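# Move two pipette tip boxes onto pipetting robot deck

## Task

Fetch both pipette tip boxes from the supply shelves and set them into the two vacant slots on the deck of the pipetting robot, which stands on the shelved bench. Each box's lid must end completely closed on it, and every other piece of labware on the deck must still sit properly in its slot. Flipping a box, or letting a box or lid reach the floor, is a failure. Shoving the pedal bin or the stool is allowed. At the end, release everything and back away. The robot must not topple or finish leaning, or the task fails.

## Robot and tools

ROBOT. A Hello Robot Stretch 3 with one arm: a two-wheeled base (0.33 m long, 0.34 m wide), a mast carrying a lift, and a telescoping arm that points out of the robot's right side, ending in a wrist and a two-finger gripper. The arm cannot reach forward; you drive the base to shift the gripper along the robot's forward direction. Turns pivot about the point midway between the drive wheels, 0.05 m behind the front edge. Stowed (arm in, wrist folded) the wrist pokes out at most 0.06 m on the right and a spin sweeps a 0.28 m radius; a level, unfolded gripper reaches past that circle.

FRAMES. Base frame: origin on the floor between the drive wheels, x forward, y left, z up. hand_pose is reported in it, located where the closed fingertips meet; with all wrist joints at zero its x points up, y points back along the arm toward the mast, z toward the robot's rear. The odometry frame is where the base frame was when the scene began. base_odometry comes only from wheel rotation, so wheel slip shows up as false travel; heading runs -3.142 to 3.142, left positive.

execute_actions. Argument actions: a list holding one action or nothing (empty just reports state and images). An action may contain base, joints, or both, plus optional contact_limits; its motions start together. base holds exactly one key: translate_m, a straight-line offset in metres (forward positive, -1 to 1), or rotate_rad, a turn offset in radians (counter-clockwise seen from above positive, -3.2 to 3.2). Both are measured from the base position in the most recent state report, not absolute. No sideways driving. joints is a map from joint name to one absolute target number each: lift_m 0 to 1.1 m (arm height, tol 0.004); arm_m 0 to 0.52 m (extension, tol 0.004); wrist_yaw_rad -1.345 to 4.42 (0 along the arm, positive swings toward the front, 3.0 folds over the base, tol 0.02); wrist_pitch_rad -1.57 to 0.451 (0 level, negative tips fingers down, tol 0.05); wrist_roll_rad -2.911 to 2.911 (0 fingers side by side and level, tol 0.02); gripper_m -0.089 to 0.179 (larger is wider; actual fingertip gap is about 0.007 less near closed and 0.025 less fully open, zero below 0.007; tol 0.004); head_pan_rad -3.953 to 1.73 (0 forward, positive left, -1.57 looks along the arm); head_tilt_rad -1.53 to 0.419 (0 level, negative down). contact_limits accepts only arm_m: a motor_effort percentage 1 to 100 at which the arm halts (contact_stop); it also caps holding force until the next action, and values above the maximum are clipped. cameras: list from head_camera, nav_camera, wrist_camera, all; omitted, null or all gives every camera, [] gives none. One action lasts at most 15 s. Joints or base you omit may keep driving toward an earlier target without it being reported. Bad keys or out-of-range values get the call rejected with no motion. If a result reports a stop, remaining motion, wait and finished_scene calls in that same reply are skipped.

wait: seconds 0 to 10; commands nothing new and returns the same report. zoom_image: camera plus region [x0, y0, x1, y1] in pixels of that camera's latest full image, top-left origin, at most 504 by 504. finished_scene: scene, the integer of the current scene; irreversible, reports success.

RESULTS. base_status and joint_status: done (for the base this means the wheels turned the commanded amount, slip included), off_target (stopped short and may still be pushing), contact_stop, time_out, torque_fault (old target dropped, holds where it stopped unless slack or off). on_its_own lists uncommanded behaviour; its held at value is the target held, not the actual position. joint_positions are current values. motor_effort is percent of maximum, positive toward higher joint values, peak in brackets; readings carry fixed and random errors, and a positive wheel effort pushes forward. lidar_m: 12 rough distances from the base origin, 30-degree sectors starting straight ahead and going counter-clockwise (4th left, 7th behind, 10th right), - for nothing; the scan plane is 0.17 m above the floor, range 0.15 to 12 m, misses clear objects and thin legs, and the mast and low lift parts block sectors 5, 6, 9, 10. wrist_depth_mm and head_depth_mm: 7 by 7 grids of median depth from the top-left (wrist 45 to 1000 mm, head 280 to 4000 mm, head image sent sideways). base_tilt in degrees (forward, right positive, a few degrees of fixed bias), turned_by_wheels and turned_by_imu give rotation since the last report. pictures names the images in order. Head pan and tilt aim both head_camera and nav_camera; wrist_camera rides the gripper.

MOTION NOTES. The base goes fast (0.30 m/s, 1.9 rad/s) only with lift_m under 0.30, arm_m under 0.03 and wrist_yaw_rad over 2.54; otherwise 0.10 m/s and 0.63 rad/s. Arm and lift halt and go limp on firm contact until recommanded; a limp lift may sag under load or be pushed up by fingers closing on a surface. Base, wrist and head push without stopping; wrist servos overheated by pushing cut out for 10 s. Fold or unfold the wrist only with lift_m 0.32 to 0.95, wrist_pitch_rad -0.4 and roll near 0; once folded the lift may drop to 0.25. With yaw below -0.4 keep pitch at -0.5 or lower. To grasp, command gripper_m under the object's width; to release, go 0.02 above the touching value; readings don't confirm a hold, and a different value re-squeezes.

AVOID. Pushing into rigid things with the gripper over about 0.45 m high, repeated pushes after a contact_stop, driving while gripping or pressing something fixed, and snagging furniture (worst when reversing) can tip the robot: reverse the last move in small steps, free the gripper, and drop lift_m to about 0.2 if still leaning. Avoid drops, slams, hard hits and heavy pushing. The robot keeps its last command while you compose replies, and loose objects may occasionally get nudged.

Each tool is called after "Call:" by a JSON object that holds its "method" and its "body".

## Session

Call:
{"method": "execute_actions", "body": {"actions": []}}

Scene clock: 0.00 s.
base_odometry: x=+0.000 y=+0.000 heading=+0.000 (m, m, rad; odometry frame)
turned_by_wheels: +0.000 (rad since the last result)
turned_by_imu: +0.000 (rad since the last result)
base_tilt: forward=+0.0 right=-1.3 (deg)
lidar_m: 1.73 2.18 1.43 1.45 1.86 2.10 2.14 1.41 1.26 1.75 2.24 1.49
head_depth_mm: 1878 2003 2021 2010 1594 2070 1963 / 1864 2147 2147 2114 1600 1780 2000 / 1875 2257 2219 2230 1864 2234 1993 / 1841 2400 2432 2404 1901 2441 2107 / 1806 2483 2522 2573 2565 2537 2038 / 1793 2630 2660 2721 2757 2791 2156 / 1788 2604 2718 2647 2638 2651 2164
base_status: not commanded
joint_positions: lift_m=+0.306 arm_m=+0.003 wrist_yaw_rad=+3.090 wrist_pitch_rad=-0.547 wrist_roll_rad=-0.001 gripper_m=+0.037 head_pan_rad=+0.017 head_tilt_rad=-0.010
joint_status: not commanded
motor_effort: left_wheel=+0 right_wheel=-1 lift_m=+36 arm_m=-1 wrist_yaw_rad=+0 wrist_pitch_rad=+6 wrist_roll_rad=+0 gripper_m=-1 head_pan_rad=+1 head_tilt_rad=+2 (%)
hand_pose: x=-0.0106 y=+0.0580 z=+0.2910 quat_wxyz=(+0.209, +0.685, +0.174, +0.676) (m; base frame)
wrist_depth_mm: - - - - - - - / - - - - - - 949 / 803 795 - 780 773 776 783 / 656 647 - 637 641 637 631 / 562 558 542 550 563 544 536 / 485 - - - - 476 481 / - - - - 423 416 412
pictures: head_camera (sideways: a quarter turn clockwise sets it upright), nav_camera (sideways: a quarter turn counterclockwise sets it upright), wrist_camera
Images, in order (width x height): head_camera 896x504, nav_camera 672x504, wrist_camera 644x364.

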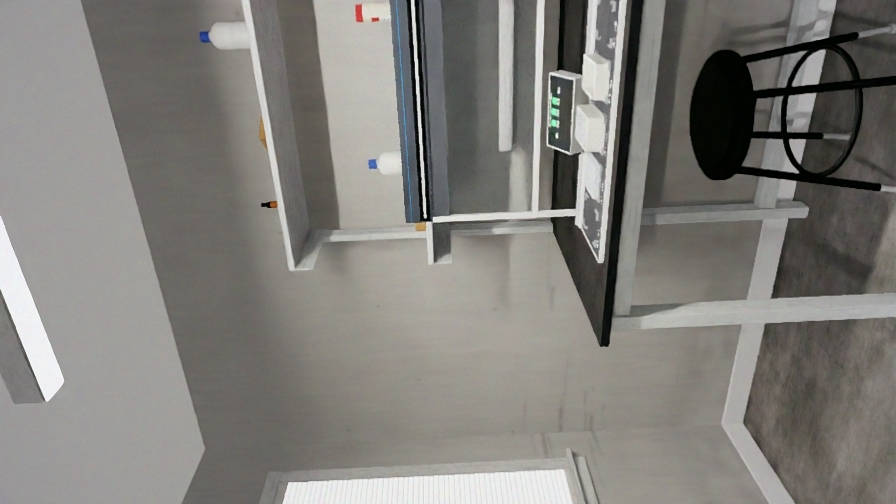

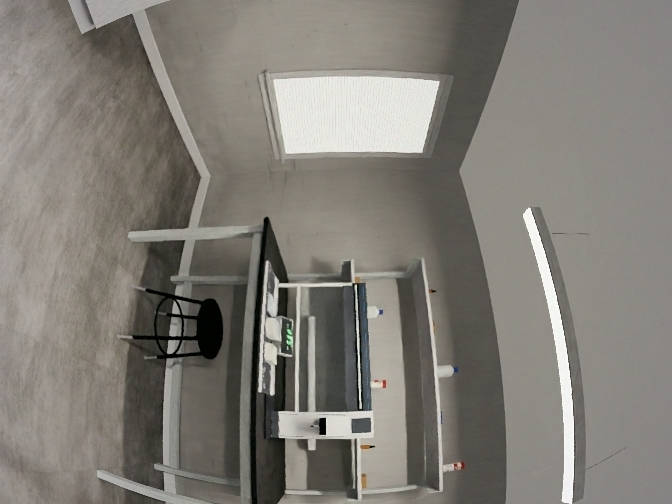

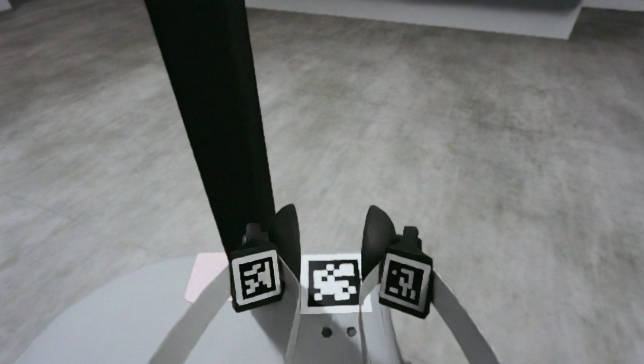

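Call:
{"method": "execute_actions", "body": {"actions": [{"joints":{"head_pan_rad":1.6,"head_tilt_rad":-0.3}}], "cameras": ["head_camera","nav_camera"]}}

Call:
{"method": "execute_actions", "body": {"actions": [{"joints":{"head_pan_rad":-1.6}}], "cameras": ["head_camera","nav_camera"]}}

Call:
{"method": "execute_actions", "body": {"actions": [{"joints":{"head_pan_rad":-3.2}}], "cameras": ["head_camera","nav_camera"]}}

Scene clock: 8.77 s.
base_odometry: x=+0.000 y=+0.000 heading=+0.000 (m, m, rad; odometry frame)
turned_by_wheels: +0.000 (rad since the last result)
turned_by_imu: -0.001 (rad since the last result)
base_tilt: forward=+0.0 right=-1.3 (deg)
lidar_m: 1.73 2.18 1.43 1.46 1.86 2.10 2.14 1.41 1.26 1.75 2.25 1.50
head_depth_mm: 1409 1490 1875 1420 1472 1569 1461 / 1464 1557 1966 1482 1527 1661 1460 / 1553 1644 2054 1565 1645 1738 1482 / 1635 1722 2159 1644 1748 1828 1479 / 1704 1787 2257 1753 1855 1934 1503 / 1804 1903 2451 1845 1995 1952 1515 / 2234 2425 2581 2771 2613 1971 1521
base_status: not commanded
joint_positions: lift_m=+0.306 arm_m=+0.003 wrist_yaw_rad=+3.090 wrist_pitch_rad=-0.547 wrist_roll_rad=-0.001 gripper_m=+0.037 head_pan_rad=+1.593 head_tilt_rad=-0.296
joint_status: all done
motor_effort: left_wheel=+0(0) right_wheel=-1(1) lift_m=+36(36) arm_m=-1(1) wrist_yaw_rad=+1(0) wrist_pitch_rad=+5(6) wrist_roll_rad=+0(0) gripper_m=+0(0) head_pan_rad=+5(59) head_tilt_rad=-3(32) (%)
hand_pose: x=-0.0106 y=+0.0580 z=+0.2910 quat_wxyz=(+0.209, +0.685, +0.174, +0.676) (m; base frame)
wrist_depth_mm: - - - - - - - / - - - - - - 958 / 766 798 - 776 772 775 784 / 661 650 - 642 656 626 636 / 558 558 558 555 566 541 544 / 483 - - - - 475 471 / - - - - 423 426 417
pictures: head_camera (sideways: a quarter turn clockwise sets it upright), nav_camera (sideways: a quarter turn counterclockwise sets it upright)
Images, in order (width x height): head_camera 896x504, nav_camera 672x504.

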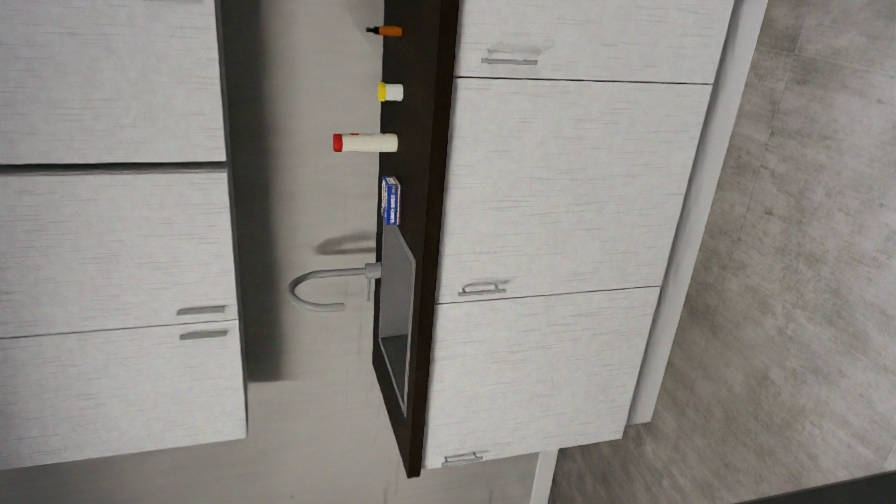

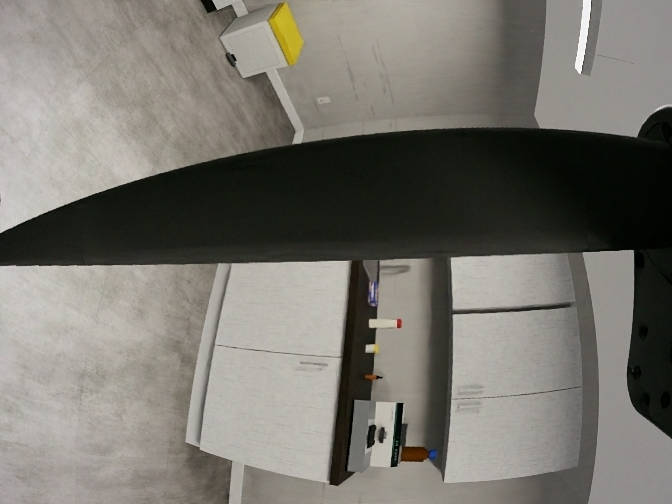

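Scene clock: 10.80 s.
base_odometry: x=+0.000 y=+0.000 heading=+0.000 (m, m, rad; odometry frame)
turned_by_wheels: +0.000 (rad since the last result)
turned_by_imu: +0.000 (rad since the last result)
base_tilt: forward=+0.0 right=-1.3 (deg)
lidar_m: 1.72 2.18 1.43 1.46 1.87 2.11 2.14 1.41 1.26 1.75 2.25 1.50
head_depth_mm: 1267 1286 1499 1395 1419 1655 1420 / 1471 1553 1649 1743 1859 1808 1469 / 1549 1616 1700 1839 1988 1909 1469 / 1603 1699 1802 1934 2092 1928 1495 / 1669 1781 1904 2033 2195 1937 1501 / 1753 1884 1990 2157 2333 1964 1504 / 1846 1986 2127 2287 2482 2002 1526
base_status: not commanded
joint_positions: lift_m=+0.306 arm_m=+0.003 wrist_yaw_rad=+3.090 wrist_pitch_rad=-0.547 wrist_roll_rad=-0.001 gripper_m=+0.037 head_pan_rad=-1.593 head_tilt_rad=-0.296
joint_status: all done
motor_effort: left_wheel=+0(0) right_wheel=-1(0) lift_m=+35(36) arm_m=-1(1) wrist_yaw_rad=+0(0) wrist_pitch_rad=+6(6) wrist_roll_rad=+0(0) gripper_m=-1(1) head_pan_rad=-5(59) head_tilt_rad=-3(3) (%)
hand_pose: x=-0.0106 y=+0.0580 z=+0.2910 quat_wxyz=(+0.209, +0.685, +0.174, +0.676) (m; base frame)
wrist_depth_mm: - - - - - - - / - - - - - - - / 809 805 - 789 785 763 764 / 657 665 - 634 634 636 632 / 554 559 551 549 569 537 541 / 487 - - - - 472 481 / - - - - 418 423 415
pictures: head_camera (sideways: a quarter turn clockwise sets it upright), nav_camera (sideways: a quarter turn counterclockwise sets it upright)
Images, in order (width x height): head_camera 896x504, nav_camera 672x504.

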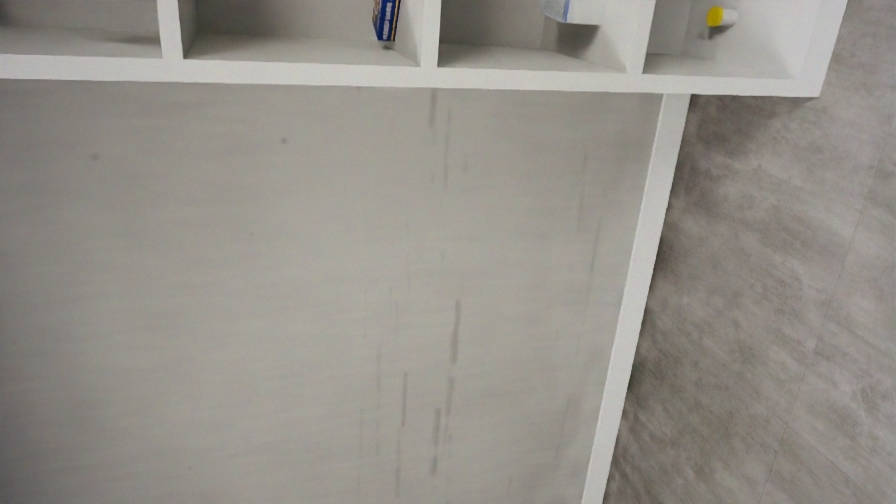

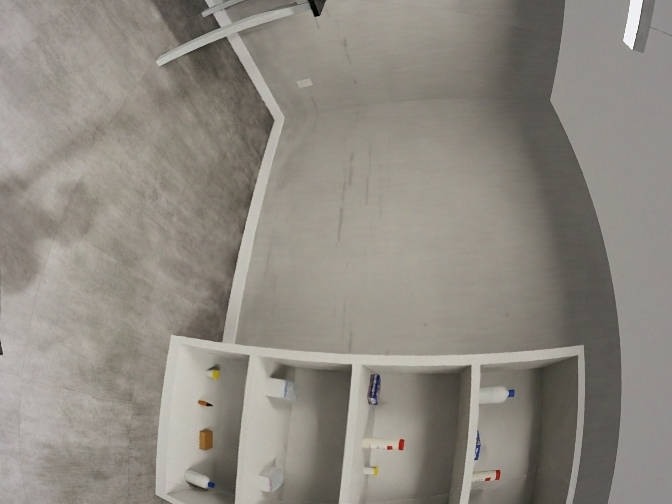

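Scene clock: 12.17 s.
base_odometry: x=+0.000 y=+0.000 heading=+0.000 (m, m, rad; odometry frame)
turned_by_wheels: +0.000 (rad since the last result)
turned_by_imu: +0.000 (rad since the last result)
base_tilt: forward=+0.0 right=-1.3 (deg)
lidar_m: 1.73 2.18 1.43 1.46 1.86 2.10 2.13 1.41 1.26 1.75 2.25 1.50
head_depth_mm: 1745 1817 1929 2043 2149 1864 1459 / 1794 1895 2005 2134 2253 1903 1471 / 2254 2409 2566 2704 2642 1895 1492 / 2370 2469 2637 2812 2670 1903 1495 / 2489 2628 2759 2976 2807 1948 1502 / 2536 2672 2818 2925 2753 1963 1506 / 2372 2415 2400 2473 2492 1967 1525
base_status: not commanded
joint_positions: lift_m=+0.306 arm_m=+0.003 wrist_yaw_rad=+3.090 wrist_pitch_rad=-0.547 wrist_roll_rad=-0.001 gripper_m=+0.037 head_pan_rad=-3.193 head_tilt_rad=-0.296
joint_status: all done
motor_effort: left_wheel=+0(0) right_wheel=+0(0) lift_m=+36(36) arm_m=-1(1) wrist_yaw_rad=+0(0) wrist_pitch_rad=+6(5) wrist_roll_rad=+0(0) gripper_m=+0(0) head_pan_rad=-5(59) head_tilt_rad=-2(3) (%)
hand_pose: x=-0.0106 y=+0.0580 z=+0.2910 quat_wxyz=(+0.209, +0.685, +0.174, +0.676) (m; base frame)
wrist_depth_mm: - - - - - - - / - - - - - - 967 / 812 782 - 770 786 761 756 / 661 637 - 646 640 640 633 / 561 558 544 554 567 543 544 / 482 - - - - 479 463 / - - - - 422 423 423
pictures: head_camera (sideways: a quarter turn clockwise sets it upright), nav_camera (sideways: a quarter turn counterclockwise sets it upright)
Images, in order (width x height): head_camera 896x504, nav_camera 672x504.

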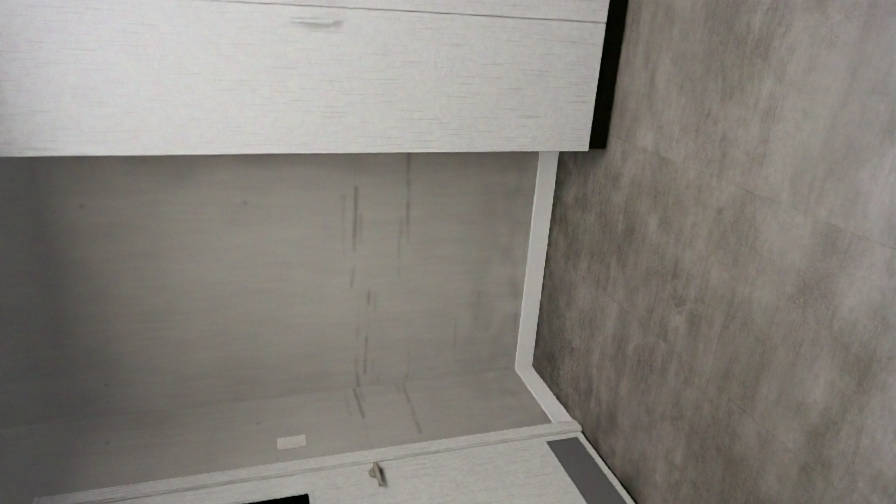

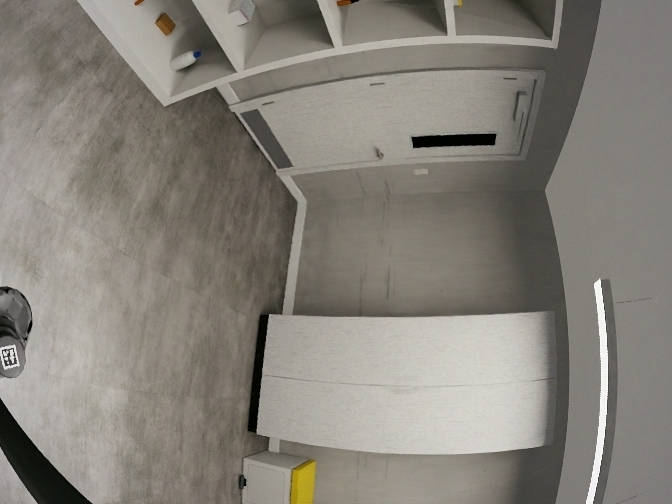

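Call:
{"method": "execute_actions", "body": {"actions": [{"base":{"rotate_rad":-2.01},"joints":{"head_pan_rad":0,"head_tilt_rad":-0.5,"lift_m":0.28}}], "cameras": ["head_camera","nav_camera"]}}

Call:
{"method": "execute_actions", "body": {"actions": [{"joints":{"head_pan_rad":1.6,"head_tilt_rad":-0.25}}], "cameras": ["head_camera"]}}

Scene clock: 22.03 s.
base_odometry: x=+0.000 y=+0.000 heading=-2.010 (m, m, rad; odometry frame)
turned_by_wheels: -2.010 (rad since the last result)
turned_by_imu: -1.976 (rad since the last result)
base_tilt: forward=+0.0 right=-1.3 (deg)
lidar_m: 1.26 1.79 1.49 1.61 2.02 2.11 1.43 1.48 2.04 2.11 2.41 1.41
head_depth_mm: 1400 1516 1673 1604 1724 1521 1250 / 1401 1502 1682 1599 1839 1535 1262 / 1408 1492 1701 1584 1869 1548 1267 / 1401 1525 1666 1537 1858 1551 1275 / 1274 1473 1290 1547 1842 1562 1286 / 1097 1538 1707 1890 1998 1577 1298 / 1430 1553 1705 1886 2016 1597 1304
base_status: done
joint_positions: lift_m=+0.280 arm_m=+0.003 wrist_yaw_rad=+3.090 wrist_pitch_rad=-0.548 wrist_roll_rad=-0.001 gripper_m=+0.037 head_pan_rad=-0.007 head_tilt_rad=-0.495
joint_status: all done
motor_effort: left_wheel=+3(15) right_wheel=-5(13) lift_m=+29(31) arm_m=-1(1) wrist_yaw_rad=+0(0) wrist_pitch_rad=+6(6) wrist_roll_rad=+0(0) gripper_m=+0(0) head_pan_rad=+5(60) head_tilt_rad=-4(28) (%)
hand_pose: x=-0.0106 y=+0.0580 z=+0.2649 quat_wxyz=(+0.209, +0.685, +0.174, +0.676) (m; base frame)
wrist_depth_mm: - - - - - - - / 953 949 - 934 928 922 893 / 752 743 - 726 741 743 714 / 625 611 - 603 616 598 592 / 528 539 - 533 528 512 506 / 465 - - - - 439 440 / - - - - 395 394 392
pictures: head_camera (sideways: a quarter turn clockwise sets it upright), nav_camera (sideways: a quarter turn counterclockwise sets it upright)
Images, in order (width x height): head_camera 896x504, nav_camera 672x504.

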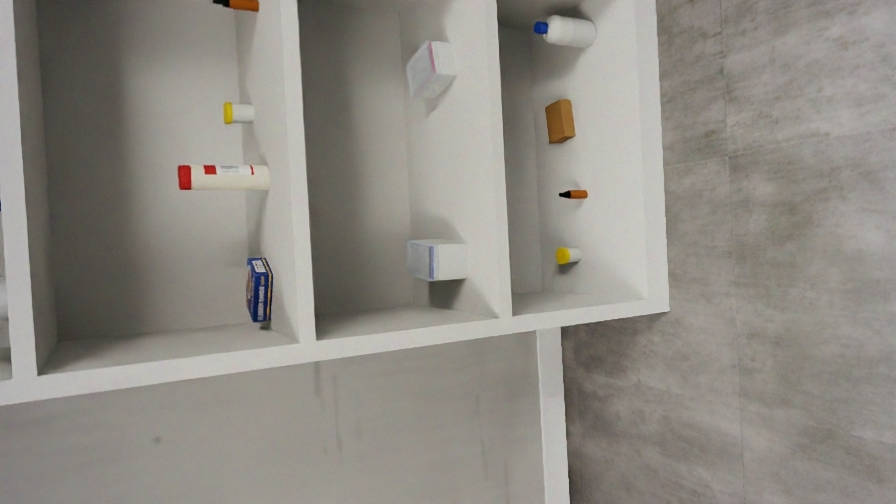

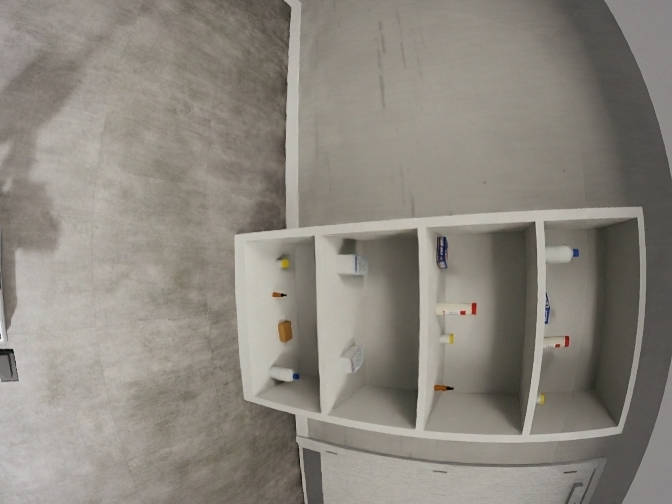

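Scene clock: 23.40 s.
base_odometry: x=+0.000 y=+0.000 heading=-2.010 (m, m, rad; odometry frame)
turned_by_wheels: +0.000 (rad since the last result)
turned_by_imu: +0.000 (rad since the last result)
base_tilt: forward=+0.0 right=-1.3 (deg)
lidar_m: 1.26 1.79 1.49 1.61 2.01 2.11 1.43 1.49 2.04 2.10 2.41 1.41
head_depth_mm: 1893 1983 2119 1630 2344 1881 1511 / 1880 2021 2089 1643 2309 1967 1504 / 1905 2012 2090 1649 2324 1991 1530 / 1890 2016 1622 1653 2352 2015 1534 / 1892 2005 2096 1654 2347 1935 1552 / 1908 2017 2128 1671 2109 2046 1572 / 1921 2020 2152 1724 2348 1997 1572
base_status: not commanded
joint_positions: lift_m=+0.280 arm_m=+0.003 wrist_yaw_rad=+3.090 wrist_pitch_rad=-0.548 wrist_roll_rad=-0.001 gripper_m=+0.037 head_pan_rad=+1.593 head_tilt_rad=-0.261
joint_status: all done
motor_effort: left_wheel=+4(4) right_wheel=-4(5) lift_m=+30(30) arm_m=-1(1) wrist_yaw_rad=+0(0) wrist_pitch_rad=+6(6) wrist_roll_rad=+0(0) gripper_m=+0(1) head_pan_rad=+5(61) head_tilt_rad=+7(33) (%)
hand_pose: x=-0.0106 y=+0.0580 z=+0.2649 quat_wxyz=(+0.209, +0.685, +0.174, +0.676) (m; base frame)
wrist_depth_mm: - - - - - - - / 988 934 - 918 931 891 898 / 747 754 - 735 732 717 718 / 616 616 - 613 602 598 593 / 523 531 - 532 514 507 510 / 461 - - - - 447 443 / - - - - 395 394 394
pictures: head_camera (sideways: a quarter turn clockwise sets it upright)
Images, in order (width x height): head_camera 896x504.

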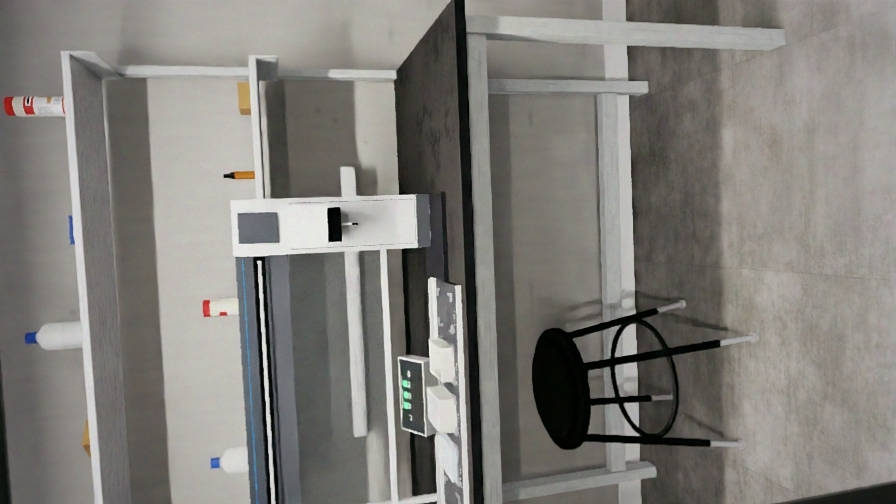

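Call:
{"method": "execute_actions", "body": {"actions": [{"base":{"translate_m":0.7},"joints":{"head_pan_rad":-1.57,"head_tilt_rad":-0.8}}], "cameras": []}}

Call:
{"method": "execute_actions", "body": {"actions": [{"base":{"rotate_rad":1.6}}], "cameras": []}}

Call:
{"method": "execute_actions", "body": {"actions": [{"joints":{"lift_m":0.5,"wrist_pitch_rad":-0.4}}], "cameras": []}}

Call:
{"method": "execute_actions", "body": {"actions": [{"joints":{"wrist_yaw_rad":0,"gripper_m":0.15}}], "cameras": []}}

Call:
{"method": "execute_actions", "body": {"actions": [{"joints":{"wrist_pitch_rad":0.0}}]}}

Scene clock: 41.27 s.
base_odometry: x=-0.297 y=-0.634 heading=-2.010 (m, m, rad; odometry frame)
turned_by_wheels: +0.000 (rad since the last result)
turned_by_imu: +0.001 (rad since the last result)
base_tilt: forward=+0.0 right=-1.3 (deg)
lidar_m: 0.64 0.58 1.46 1.44 2.16 2.19 2.13 2.21 2.19 2.12 0.86 0.88
head_depth_mm: 1814 2080 2179 1761 1472 1258 1103 / 1819 2074 2210 1796 1473 1262 1108 / 1872 2177 2226 1792 1491 1275 1124 / 2204 2519 2281 1812 1506 1294 1123 / 2160 2547 2280 1837 1520 1299 1129 / 2166 2519 2310 1862 1524 1301 1134 / 2209 2484 2339 1841 1549 1293 1137
base_status: done
joint_positions: lift_m=+0.280 arm_m=+0.003 wrist_yaw_rad=+3.090 wrist_pitch_rad=-0.548 wrist_roll_rad=-0.001 gripper_m=+0.037 head_pan_rad=-1.563 head_tilt_rad=-0.791
joint_status: all done
motor_effort: left_wheel=+4(14) right_wheel=-5(9) lift_m=+29(29) arm_m=-1(1) wrist_yaw_rad=+0(0) wrist_pitch_rad=+6(6) wrist_roll_rad=+0(0) gripper_m=+0(1) head_pan_rad=-4(58) head_tilt_rad=-6(48) (%)
hand_pose: x=-0.0106 y=+0.0580 z=+0.2649 quat_wxyz=(+0.209, +0.685, +0.174, +0.676) (m; base frame)
wrist_depth_mm: - - - - - - - / 988 961 - 927 943 882 879 / 753 730 - 722 754 732 722 / 617 619 - 603 604 596 592 / 524 534 - 554 533 509 510 / 459 - - - - 442 443 / - - - - 393 391 395
pictures: none
No camera images: the call's "cameras" was empty. Leave "cameras" out to get every camera's image.

Scene clock: 43.70 s.
base_odometry: x=-0.297 y=-0.634 heading=-0.410 (m, m, rad; odometry frame)
turned_by_wheels: +1.600 (rad since the last result)
turned_by_imu: +1.572 (rad since the last result)
base_tilt: forward=+0.0 right=-1.3 (deg)
lidar_m: 1.44 2.12 2.18 2.13 2.22 2.17 2.12 0.86 0.89 0.61 0.57 1.50
head_depth_mm: 621 643 1127 1031 927 1217 1102 / 823 652 1121 1037 932 1222 1113 / 840 688 1125 1047 940 1238 1117 / 845 688 1134 979 954 1247 1127 / 842 698 840 1004 941 1240 1134 / 656 637 613 766 1489 1309 1134 / 463 514 1155 1399 1525 1318 1141
base_status: done
joint_positions: lift_m=+0.280 arm_m=+0.003 wrist_yaw_rad=+3.090 wrist_pitch_rad=-0.548 wrist_roll_rad=-0.001 gripper_m=+0.037 head_pan_rad=-1.563 head_tilt_rad=-0.791
joint_status: not commanded
motor_effort: left_wheel=-4(11) right_wheel=+4(15) lift_m=+29(30) arm_m=-1(1) wrist_yaw_rad=+0(0) wrist_pitch_rad=+6(6) wrist_roll_rad=+0(0) gripper_m=+1(0) head_pan_rad=-4(5) head_tilt_rad=-7(6) (%)
hand_pose: x=-0.0106 y=+0.0579 z=+0.2649 quat_wxyz=(+0.209, +0.685, +0.174, +0.676) (m; base frame)
wrist_depth_mm: - - - - - - - / 982 946 - 931 952 908 928 / 769 735 - 732 722 737 714 / 616 617 - 598 606 603 596 / 509 541 - 534 521 511 512 / 466 - - - - 446 440 / - - - - 395 394 390
pictures: none
No camera images: the call's "cameras" was empty. Leave "cameras" out to get every camera's image.

Scene clock: 46.53 s.
base_odometry: x=-0.297 y=-0.634 heading=-0.410 (m, m, rad; odometry frame)
turned_by_wheels: +0.000 (rad since the last result)
turned_by_imu: +0.000 (rad since the last result)
base_tilt: forward=+0.0 right=-1.3 (deg)
lidar_m: 1.44 2.13 2.18 2.12 2.21 2.17 2.12 0.86 0.89 0.61 0.58 1.49
head_depth_mm: 623 643 1126 1033 931 1214 1123 / 822 653 1128 1039 932 1226 1141 / 840 686 1129 1049 944 1227 1141 / 842 685 1130 978 949 1244 1166 / 844 697 836 1009 946 1250 1122 / 658 636 612 766 1502 1301 1130 / 463 515 1163 1406 1545 1304 1144
base_status: not commanded
joint_positions: lift_m=+0.500 arm_m=+0.003 wrist_yaw_rad=+3.090 wrist_pitch_rad=-0.422 wrist_roll_rad=-0.001 gripper_m=+0.037 head_pan_rad=-1.563 head_tilt_rad=-0.791
joint_status: all done
motor_effort: left_wheel=-3(4) right_wheel=+4(4) lift_m=+42(44) arm_m=-1(1) wrist_yaw_rad=+0(0) wrist_pitch_rad=+10(10) wrist_roll_rad=+0(0) gripper_m=+0(0) head_pan_rad=-4(5) head_tilt_rad=-6(6) (%)
hand_pose: x=-0.0097 y=+0.0756 z=+0.5115 quat_wxyz=(+0.166, +0.694, +0.131, +0.688) (m; base frame)
wrist_depth_mm: - - - - - - - / - - - - - - - / - - - - - - - / - - - - - - - / 912 934 - 913 972 896 912 / 770 779 - 765 - 763 758 / 676 676 648 665 657 660 652
pictures: none
No camera images: the call's "cameras" was empty. Leave "cameras" out to get every camera's image.

Scene clock: 49.10 s.
base_odometry: x=-0.297 y=-0.634 heading=-0.410 (m, m, rad; odometry frame)
turned_by_wheels: +0.000 (rad since the last result)
turned_by_imu: +0.000 (rad since the last result)
base_tilt: forward=+0.0 right=-1.3 (deg)
lidar_m: 1.44 2.12 2.18 2.13 2.22 2.18 2.12 0.86 0.88 0.61 0.58 1.50
head_depth_mm: 622 643 1126 1031 932 1219 1124 / 823 650 1130 1041 933 1219 1146 / 843 688 1128 1044 940 1234 - / 842 686 1128 976 950 1234 1117 / 843 698 838 1006 939 1240 1129 / 656 639 614 764 1502 1306 1135 / 462 514 1167 1406 1537 1315 1142
base_status: not commanded
joint_positions: lift_m=+0.500 arm_m=+0.003 wrist_yaw_rad=+0.003 wrist_pitch_rad=-0.422 wrist_roll_rad=-0.001 gripper_m=+0.150 head_pan_rad=-1.563 head_tilt_rad=-0.791
joint_status: all done
motor_effort: left_wheel=-4(3) right_wheel=+4(4) lift_m=+42(42) arm_m=-2(1) wrist_yaw_rad=-4(4) wrist_pitch_rad=+10(10) wrist_roll_rad=+0(0) gripper_m=+1(87) head_pan_rad=-4(5) head_tilt_rad=-6(6) (%)
hand_pose: x=-0.0209 y=-0.3718 z=+0.5115 quat_wxyz=(+0.692, +0.149, -0.691, -0.148) (m; base frame)
wrist_depth_mm: 733 309 455 407 575 582 461 / 794 315 338 335 332 330 334 / 899 344 464 819 811 791 752 / 962 392 587 880 858 856 835 / 935 949 582 825 822 807 771 / 776 - 592 685 682 669 632 / 680 661 569 585 583 590 560
pictures: none
No camera images: the call's "cameras" was empty. Leave "cameras" out to get every camera's image.

Scene clock: 50.13 s.
base_odometry: x=-0.297 y=-0.634 heading=-0.410 (m, m, rad; odometry frame)
turned_by_wheels: +0.000 (rad since the last result)
turned_by_imu: +0.000 (rad since the last result)
base_tilt: forward=+0.0 right=-1.3 (deg)
lidar_m: 1.44 2.12 2.18 2.13 2.22 2.18 2.12 0.86 0.89 0.61 0.58 1.49
head_depth_mm: 621 643 1120 1029 927 1217 1127 / 825 652 1127 1041 931 1228 1137 / 841 688 1130 1049 940 1250 - / 841 689 1129 978 949 1240 1117 / 841 697 839 1008 945 1252 1132 / 657 640 613 766 1502 1301 1145 / 463 515 1166 1394 1539 1303 1142
base_status: not commanded
joint_positions: lift_m=+0.500 arm_m=+0.003 wrist_yaw_rad=+0.003 wrist_pitch_rad=-0.027 wrist_roll_rad=-0.001 gripper_m=+0.150 head_pan_rad=-1.563 head_tilt_rad=-0.791
joint_status: all done
motor_effort: left_wheel=-4(3) right_wheel=+4(4) lift_m=+42(43) arm_m=-1(1) wrist_yaw_rad=-4(3) wrist_pitch_rad=+12(15) wrist_roll_rad=+0(0) gripper_m=+0(0) head_pan_rad=-5(4) head_tilt_rad=-6(6) (%)
hand_pose: x=-0.0208 y=-0.4035 z=+0.6076 quat_wxyz=(+0.708, +0.011, -0.706, -0.009) (m; base frame)
wrist_depth_mm: 741 308 553 691 700 684 668 / 782 310 568 719 698 692 696 / 797 315 576 749 735 722 716 / 822 339 508 456 739 730 516 / 854 335 409 414 417 459 416 / 888 - 333 328 325 323 316 / 894 359 570 823 815 822 754
pictures: head_camera (sideways: a quarter turn clockwise sets it upright), nav_camera (sideways: a quarter turn counterclockwise sets it upright), wrist_camera
Images, in order (width x height): head_camera 896x504, nav_camera 672x504, wrist_camera 644x364.

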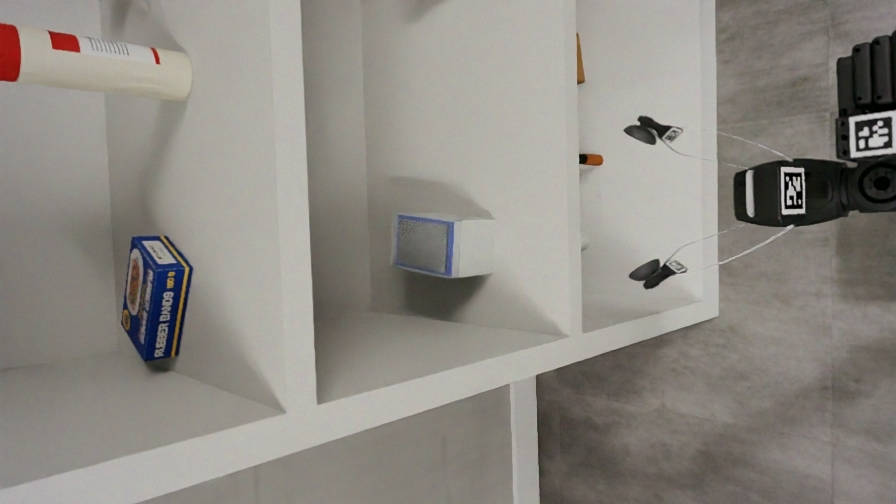

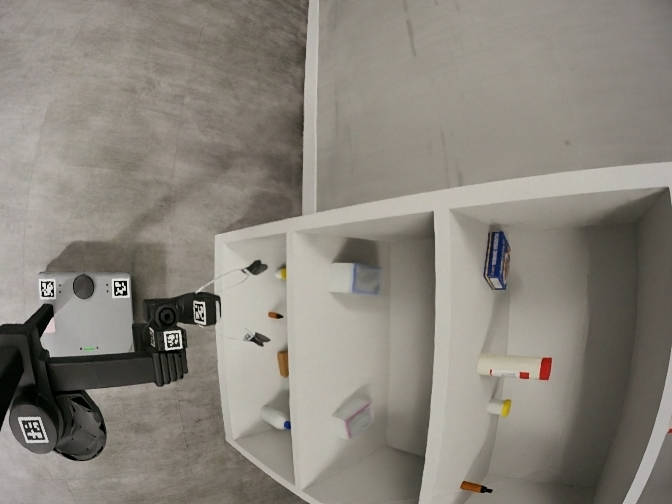

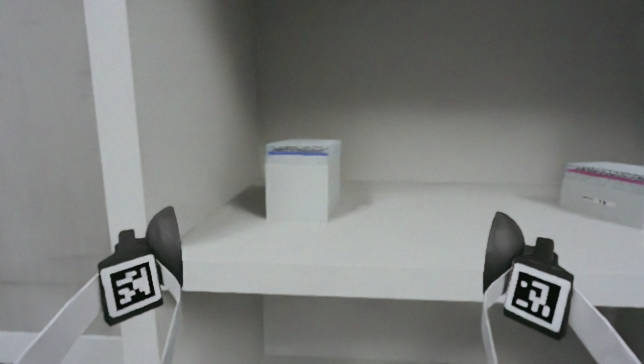

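Call:
{"method": "execute_actions", "body": {"actions": [{"base":{"translate_m":0.05},"joints":{"lift_m":0.475,"arm_m":0.2}}], "cameras": ["head_camera","wrist_camera"]}}

Scene clock: 63.57 s.
base_odometry: x=-0.252 y=-0.654 heading=-0.410 (m, m, rad; odometry frame)
turned_by_wheels: +0.000 (rad since the last result)
turned_by_imu: -0.001 (rad since the last result)
base_tilt: forward=+0.0 right=-1.3 (deg)
lidar_m: 1.39 2.08 2.15 2.13 2.22 2.23 2.17 0.90 0.92 0.56 1.07 1.50
head_depth_mm: 627 644 1130 1029 1292 1205 1117 / 836 679 1122 1039 935 1228 1113 / 839 689 1133 995 919 1222 1119 / 841 682 1132 1032 947 1245 1123 / 813 674 632 791 1020 1268 1129 / 470 521 1091 1400 1529 1301 1140 / 850 996 1165 1391 1521 1311 1145
base_status: done
joint_positions: lift_m=+0.475 arm_m=+0.200 wrist_yaw_rad=+0.001 wrist_pitch_rad=-0.025 wrist_roll_rad=-0.001 gripper_m=+0.150 head_pan_rad=-1.563 head_tilt_rad=-0.791
joint_status: all done
motor_effort: left_wheel=-3(7) right_wheel=+4(10) lift_m=+29(37) arm_m=+2(1) wrist_yaw_rad=-1(4) wrist_pitch_rad=+11(12) wrist_roll_rad=+0(0) gripper_m=+0(0) head_pan_rad=-5(4) head_tilt_rad=-7(6) (%)
hand_pose: x=-0.0211 y=-0.6002 z=+0.5834 quat_wxyz=(+0.708, +0.010, -0.706, -0.009) (m; base frame)
wrist_depth_mm: 162 218 398 530 519 503 502 / 163 221 400 539 529 515 519 / 164 220 402 542 540 543 536 / 164 223 410 253 525 549 539 / 165 198 332 261 315 372 341 / 162 - 232 236 236 235 239 / - 178 179 180 181 180 177
pictures: head_camera (sideways: a quarter turn clockwise sets it upright), wrist_camera
Images, in order (width x height): head_camera 896x504, wrist_camera 644x364.

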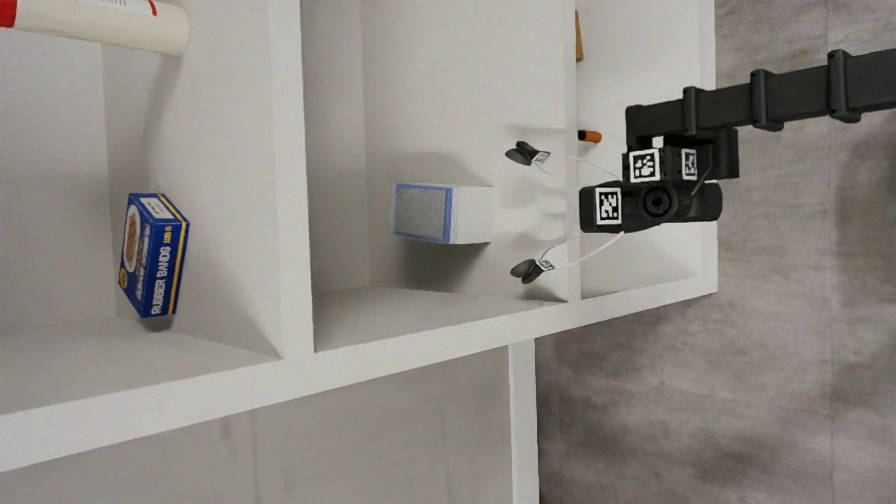

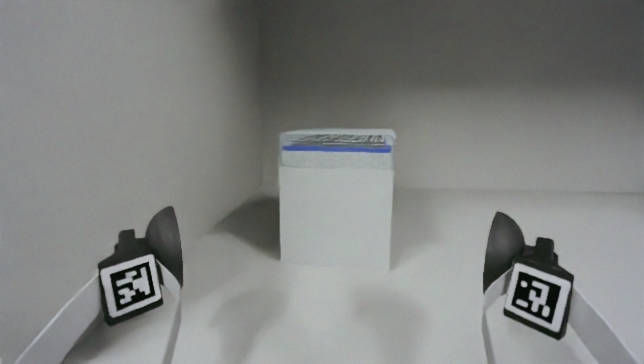

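Call:
{"method": "execute_actions", "body": {"actions": [{"joints":{"lift_m":0.458,"arm_m":0.345},"contact_limits":{"arm_m":15}}], "cameras": ["head_camera","wrist_camera"]}}

Scene clock: 73.37 s.
base_odometry: x=-0.252 y=-0.654 heading=-0.410 (m, m, rad; odometry frame)
turned_by_wheels: +0.000 (rad since the last result)
turned_by_imu: -0.001 (rad since the last result)
base_tilt: forward=+0.0 right=-1.3 (deg)
lidar_m: 1.39 2.08 2.15 2.12 2.22 2.23 2.17 0.90 0.92 0.57 1.07 1.50
head_depth_mm: 628 640 1121 1030 1287 1213 1108 / 835 675 1123 1040 934 1213 1093 / 846 686 1125 991 - 1227 1116 / 840 686 1135 1027 954 1233 1123 / 812 673 629 791 1031 1274 1133 / 472 522 1090 1406 1515 1301 1132 / 850 999 1166 1402 1527 1307 1143
base_status: not commanded
joint_positions: lift_m=+0.458 arm_m=+0.313 wrist_yaw_rad=-0.002 wrist_pitch_rad=-0.050 wrist_roll_rad=-0.001 gripper_m=+0.150 head_pan_rad=-1.564 head_tilt_rad=-0.792
joint_status: arm_m contact_stop (moved +0.113 of +0.145); the others done
on_its_own: arm_m is slack since a contact_stop, until your next command for it (your +0.345 is given up)
motor_effort: left_wheel=-2(13) right_wheel=+2(9) lift_m=+30(31) arm_m=-1(17) wrist_yaw_rad=+3(10) wrist_pitch_rad=+22(32) wrist_roll_rad=+0(1) gripper_m=+0(0) head_pan_rad=-4(4) head_tilt_rad=-5(7) (%)
contact_limits: arm_m 15 (drawing in: default 21, maximum 33; extending or still: default 26, maximum 43)
hand_pose: x=-0.0220 y=-0.7125 z=+0.5601 quat_wxyz=(+0.707, +0.017, -0.706, -0.019) (m; base frame)
wrist_depth_mm: 159 216 388 418 410 399 397 / 160 217 390 431 427 418 410 / 161 218 293 138 133 428 425 / 161 218 294 139 133 439 429 / 161 195 223 143 138 286 268 / 159 - 165 148 143 185 187 / - 142 143 143 144 144 141
pictures: head_camera (sideways: a quarter turn clockwise sets it upright), wrist_camera
Images, in order (width x height): head_camera 896x504, wrist_camera 644x364.

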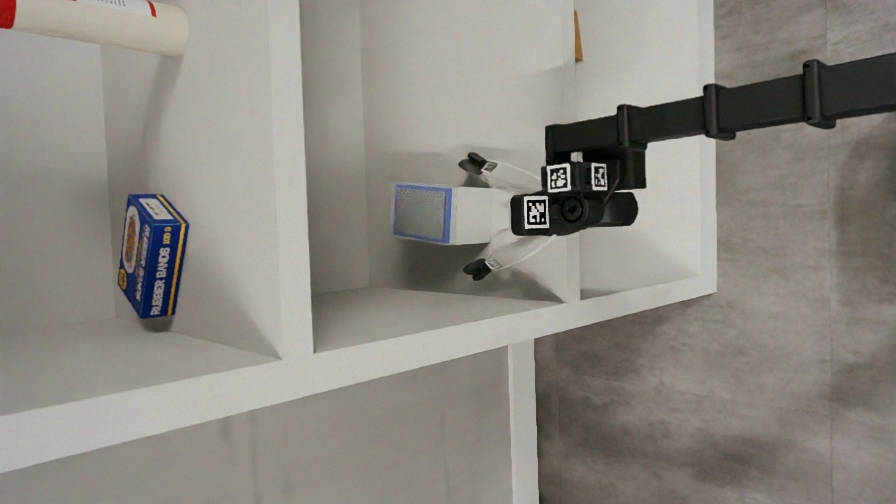

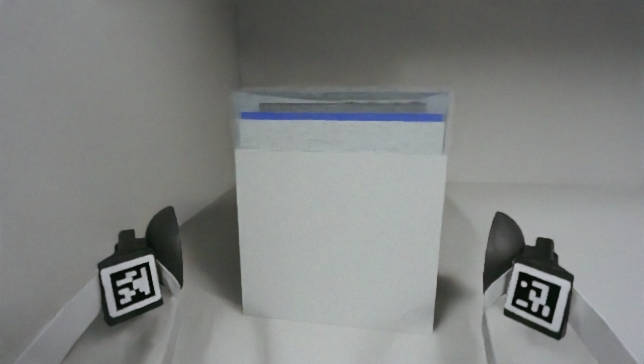

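Call:
{"method": "execute_actions", "body": {"actions": [{"joints":{"lift_m":0.515,"arm_m":0.29}}], "cameras": []}}

Call:
{"method": "execute_actions", "body": {"actions": [{"joints":{"wrist_pitch_rad":-0.24,"arm_m":0.375},"contact_limits":{"arm_m":15}}], "cameras": ["head_camera","wrist_camera"]}}

Scene clock: 81.93 s.
base_odometry: x=-0.252 y=-0.654 heading=-0.410 (m, m, rad; odometry frame)
turned_by_wheels: +0.000 (rad since the last result)
turned_by_imu: -0.001 (rad since the last result)
base_tilt: forward=+0.0 right=-1.3 (deg)
lidar_m: 1.39 2.08 2.15 2.13 2.23 2.23 2.17 0.90 0.92 0.56 1.08 1.50
head_depth_mm: 632 642 1130 1032 1289 1212 1106 / 834 675 1124 1037 935 1233 1105 / 842 685 1128 1007 - 1226 1111 / 843 684 1134 1019 949 1239 1118 / 814 672 627 794 1027 1273 1134 / 472 524 1093 1408 1526 1301 1133 / 855 998 1163 1412 1542 1313 1145
base_status: not commanded
joint_positions: lift_m=+0.515 arm_m=+0.290 wrist_yaw_rad=-0.002 wrist_pitch_rad=-0.026 wrist_roll_rad=-0.001 gripper_m=+0.150 head_pan_rad=-1.564 head_tilt_rad=-0.792
joint_status: all done
motor_effort: left_wheel=-2(2) right_wheel=+2(2) lift_m=+42(44) arm_m=-4(4) wrist_yaw_rad=+3(2) wrist_pitch_rad=+12(21) wrist_roll_rad=+0(0) gripper_m=+0(1) head_pan_rad=-4(4) head_tilt_rad=-6(5) (%)
hand_pose: x=-0.0220 y=-0.6908 z=+0.6229 quat_wxyz=(+0.708, +0.009, -0.707, -0.010) (m; base frame)
wrist_depth_mm: 160 217 391 441 431 427 422 / 161 218 398 445 448 444 436 / 161 219 403 464 459 449 454 / 162 219 404 472 471 467 463 / 163 196 362 179 384 479 463 / 159 - 295 171 167 318 316 / - 219 228 176 173 239 237
pictures: none
No camera images: the call's "cameras" was empty. Leave "cameras" out to get every camera's image.

Scene clock: 83.77 s.
base_odometry: x=-0.252 y=-0.654 heading=-0.410 (m, m, rad; odometry frame)
turned_by_wheels: +0.000 (rad since the last result)
turned_by_imu: +0.000 (rad since the last result)
base_tilt: forward=+0.0 right=-1.3 (deg)
lidar_m: 1.39 2.08 2.15 2.12 2.22 2.23 2.17 0.90 0.92 0.57 1.08 1.50
head_depth_mm: 625 640 1128 1030 1290 1216 1110 / 831 677 1132 1046 935 1226 1094 / 841 686 1132 1058 1340 1229 1112 / 847 685 1131 1029 952 1237 1128 / 811 673 630 790 1018 1277 1135 / 471 524 1082 1397 1522 1305 1134 / 853 995 1164 1408 1537 1304 1146
base_status: not commanded
joint_positions: lift_m=+0.515 arm_m=+0.375 wrist_yaw_rad=-0.002 wrist_pitch_rad=-0.255 wrist_roll_rad=-0.001 gripper_m=+0.150 head_pan_rad=-1.564 head_tilt_rad=-0.792
joint_status: all done
motor_effort: left_wheel=-2(2) right_wheel=+3(3) lift_m=+42(42) arm_m=+2(2) wrist_yaw_rad=+2(3) wrist_pitch_rad=+7(14) wrist_roll_rad=+0(0) gripper_m=+0(0) head_pan_rad=-4(4) head_tilt_rad=-6(6) (%)
contact_limits: arm_m 15 (drawing in: default 21, maximum 33; extending or still: default 26, maximum 43)
hand_pose: x=-0.0219 y=-0.7616 z=+0.5657 quat_wxyz=(+0.702, +0.089, -0.701, -0.091) (m; base frame)
wrist_depth_mm: 157 211 347 347 342 340 334 / 158 215 364 364 360 357 354 / 159 215 352 127 127 382 378 / 159 215 91 88 85 301 318 / 160 192 88 83 79 77 237 / 156 - 94 88 83 79 190 / - 158 102 95 89 148 158
pictures: head_camera (sideways: a quarter turn clockwise sets it upright), wrist_camera
Images, in order (width x height): head_camera 896x504, wrist_camera 644x364.

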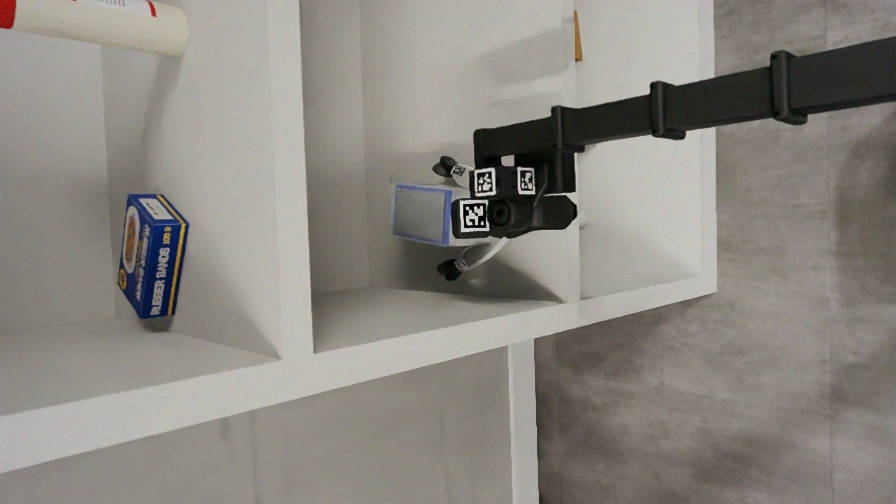

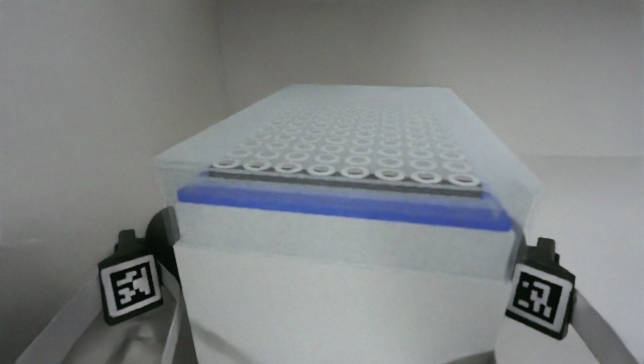

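Call:
{"method": "execute_actions", "body": {"actions": [{"joints":{"arm_m":0.358}}], "cameras": []}}

Call:
{"method": "execute_actions", "body": {"actions": [{"joints":{"gripper_m":0.05}}], "cameras": ["wrist_camera"]}}

Call:
{"method": "execute_actions", "body": {"actions": [{"joints":{"lift_m":0.545}}], "cameras": ["head_camera","wrist_camera"]}}

Scene clock: 90.53 s.
base_odometry: x=-0.252 y=-0.654 heading=-0.410 (m, m, rad; odometry frame)
turned_by_wheels: +0.000 (rad since the last result)
turned_by_imu: +0.000 (rad since the last result)
base_tilt: forward=+0.0 right=-1.3 (deg)
lidar_m: 1.39 2.08 2.15 2.13 2.22 2.23 2.17 0.90 0.92 0.56 1.08 1.50
head_depth_mm: 629 642 1129 1031 1285 1218 1109 / 833 675 1128 1041 934 1219 1093 / 842 685 1131 1056 1337 1227 1114 / 841 683 1127 1046 1065 1234 1125 / 813 674 630 793 1023 1271 1131 / 473 523 1089 1402 1528 1311 1138 / 851 992 1166 1400 1538 1310 1142
base_status: not commanded
joint_positions: lift_m=+0.515 arm_m=+0.358 wrist_yaw_rad=-0.002 wrist_pitch_rad=-0.255 wrist_roll_rad=-0.001 gripper_m=+0.150 head_pan_rad=-1.564 head_tilt_rad=-0.792
joint_status: all done
motor_effort: left_wheel=-2(2) right_wheel=+3(3) lift_m=+41(42) arm_m=-4(5) wrist_yaw_rad=+2(2) wrist_pitch_rad=+7(7) wrist_roll_rad=+0(0) gripper_m=-1(0) head_pan_rad=-4(4) head_tilt_rad=-5(6) (%)
hand_pose: x=-0.0219 y=-0.7452 z=+0.5657 quat_wxyz=(+0.702, +0.089, -0.701, -0.091) (m; base frame)
wrist_depth_mm: 158 215 358 360 357 352 345 / 158 214 382 384 376 374 365 / 159 216 320 127 126 397 390 / 159 217 103 99 94 321 320 / 160 192 107 101 96 238 236 / 157 - 117 109 102 176 189 / - 159 128 118 110 158 155
pictures: none
No camera images: the call's "cameras" was empty. Leave "cameras" out to get every camera's image.

Scene clock: 92.03 s.
base_odometry: x=-0.252 y=-0.654 heading=-0.410 (m, m, rad; odometry frame)
turned_by_wheels: +0.000 (rad since the last result)
turned_by_imu: +0.000 (rad since the last result)
base_tilt: forward=+0.0 right=-1.2 (deg)
lidar_m: 1.39 2.08 2.15 2.13 2.22 2.22 2.17 0.90 0.92 0.56 1.08 1.50
head_depth_mm: 628 639 1124 1026 1284 1215 1103 / 835 676 1123 1037 935 1222 1095 / 842 685 1123 1013 1335 1223 1116 / 849 683 1132 1011 1059 1234 1134 / 814 674 630 796 1024 1274 1131 / 473 523 1087 1413 1534 1302 1139 / 852 995 1165 1408 1542 1311 1140
base_status: not commanded
joint_positions: lift_m=+0.515 arm_m=+0.358 wrist_yaw_rad=-0.001 wrist_pitch_rad=-0.256 wrist_roll_rad=-0.001 gripper_m=+0.051 head_pan_rad=-1.564 head_tilt_rad=-0.792
joint_status: all done
motor_effort: left_wheel=-2(2) right_wheel=+2(3) lift_m=+42(42) arm_m=-3(4) wrist_yaw_rad=+1(2) wrist_pitch_rad=+7(7) wrist_roll_rad=+0(0) gripper_m=-18(96) head_pan_rad=-5(4) head_tilt_rad=-6(6) (%)
hand_pose: x=-0.0217 y=-0.7450 z=+0.5654 quat_wxyz=(+0.702, +0.090, -0.701, -0.091) (m; base frame)
wrist_depth_mm: 157 211 360 359 358 352 342 / 158 214 375 376 379 373 370 / 158 216 290 126 138 392 395 / 159 216 119 107 100 319 322 / 160 217 125 112 102 252 237 / 160 191 135 121 110 198 189 / 156 159 149 132 122 153 157
pictures: wrist_camera
Images, in order (width x height): wrist_camera 644x364.

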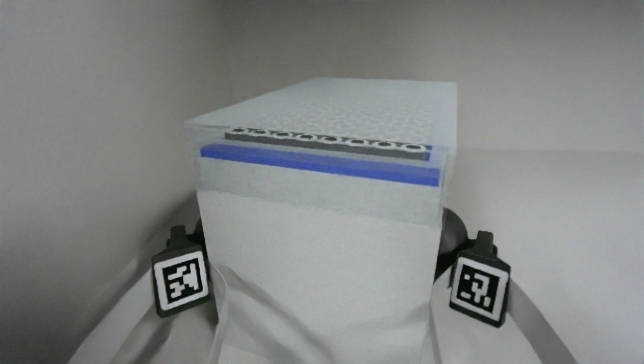

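Scene clock: 93.10 s.
base_odometry: x=-0.252 y=-0.654 heading=-0.410 (m, m, rad; odometry frame)
turned_by_wheels: +0.000 (rad since the last result)
turned_by_imu: +0.000 (rad since the last result)
base_tilt: forward=+0.0 right=-1.3 (deg)
lidar_m: 1.39 2.09 2.15 2.12 2.21 2.22 2.17 0.90 0.92 0.56 1.08 1.50
head_depth_mm: 630 640 1123 1026 1288 1219 1113 / 835 677 1135 1037 1296 1221 1104 / 840 686 1125 1018 1317 1227 1113 / 848 684 1133 1027 947 1238 1122 / 814 676 630 791 1025 1270 1133 / 473 524 1087 1413 1530 1304 1133 / 849 995 1163 1401 1529 1310 1145
base_status: not commanded
joint_positions: lift_m=+0.545 arm_m=+0.358 wrist_yaw_rad=-0.001 wrist_pitch_rad=-0.273 wrist_roll_rad=-0.001 gripper_m=+0.051 head_pan_rad=-1.564 head_tilt_rad=-0.792
joint_status: all done
motor_effort: left_wheel=-2(2) right_wheel=+2(2) lift_m=+44(46) arm_m=-3(4) wrist_yaw_rad=+1(0) wrist_pitch_rad=+15(15) wrist_roll_rad=+0(0) gripper_m=-18(19) head_pan_rad=-4(4) head_tilt_rad=-5(6) (%)
hand_pose: x=-0.0217 y=-0.7435 z=+0.5912 quat_wxyz=(+0.701, +0.096, -0.700, -0.097) (m; base frame)
wrist_depth_mm: 158 213 361 367 360 356 346 / 158 215 382 383 380 374 370 / 159 216 316 131 388 399 390 / 160 216 128 115 108 369 370 / 160 218 130 118 108 279 281 / 161 193 134 122 112 230 227 / 157 184 142 126 118 188 188
pictures: head_camera (sideways: a quarter turn clockwise sets it upright), wrist_camera
Images, in order (width x height): head_camera 896x504, wrist_camera 644x364.

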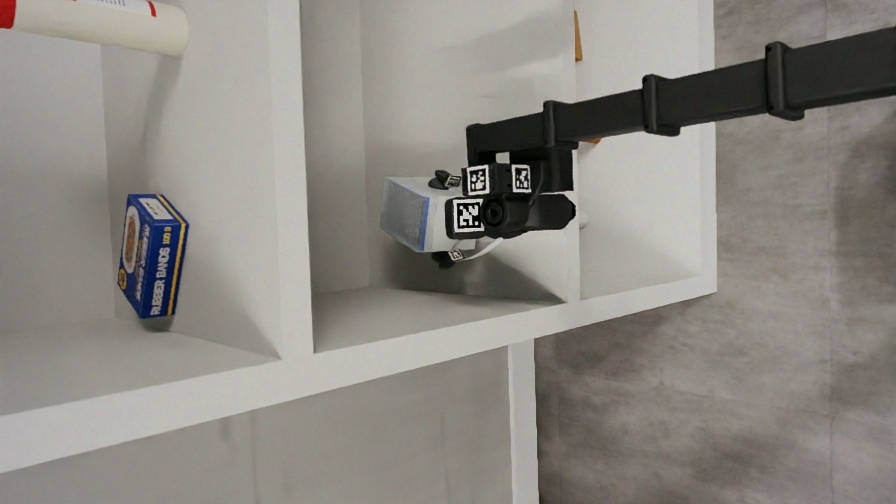

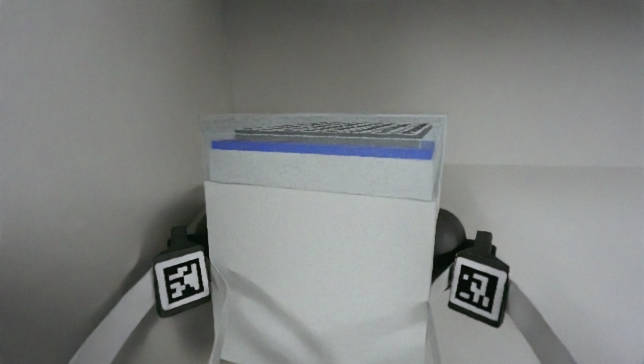

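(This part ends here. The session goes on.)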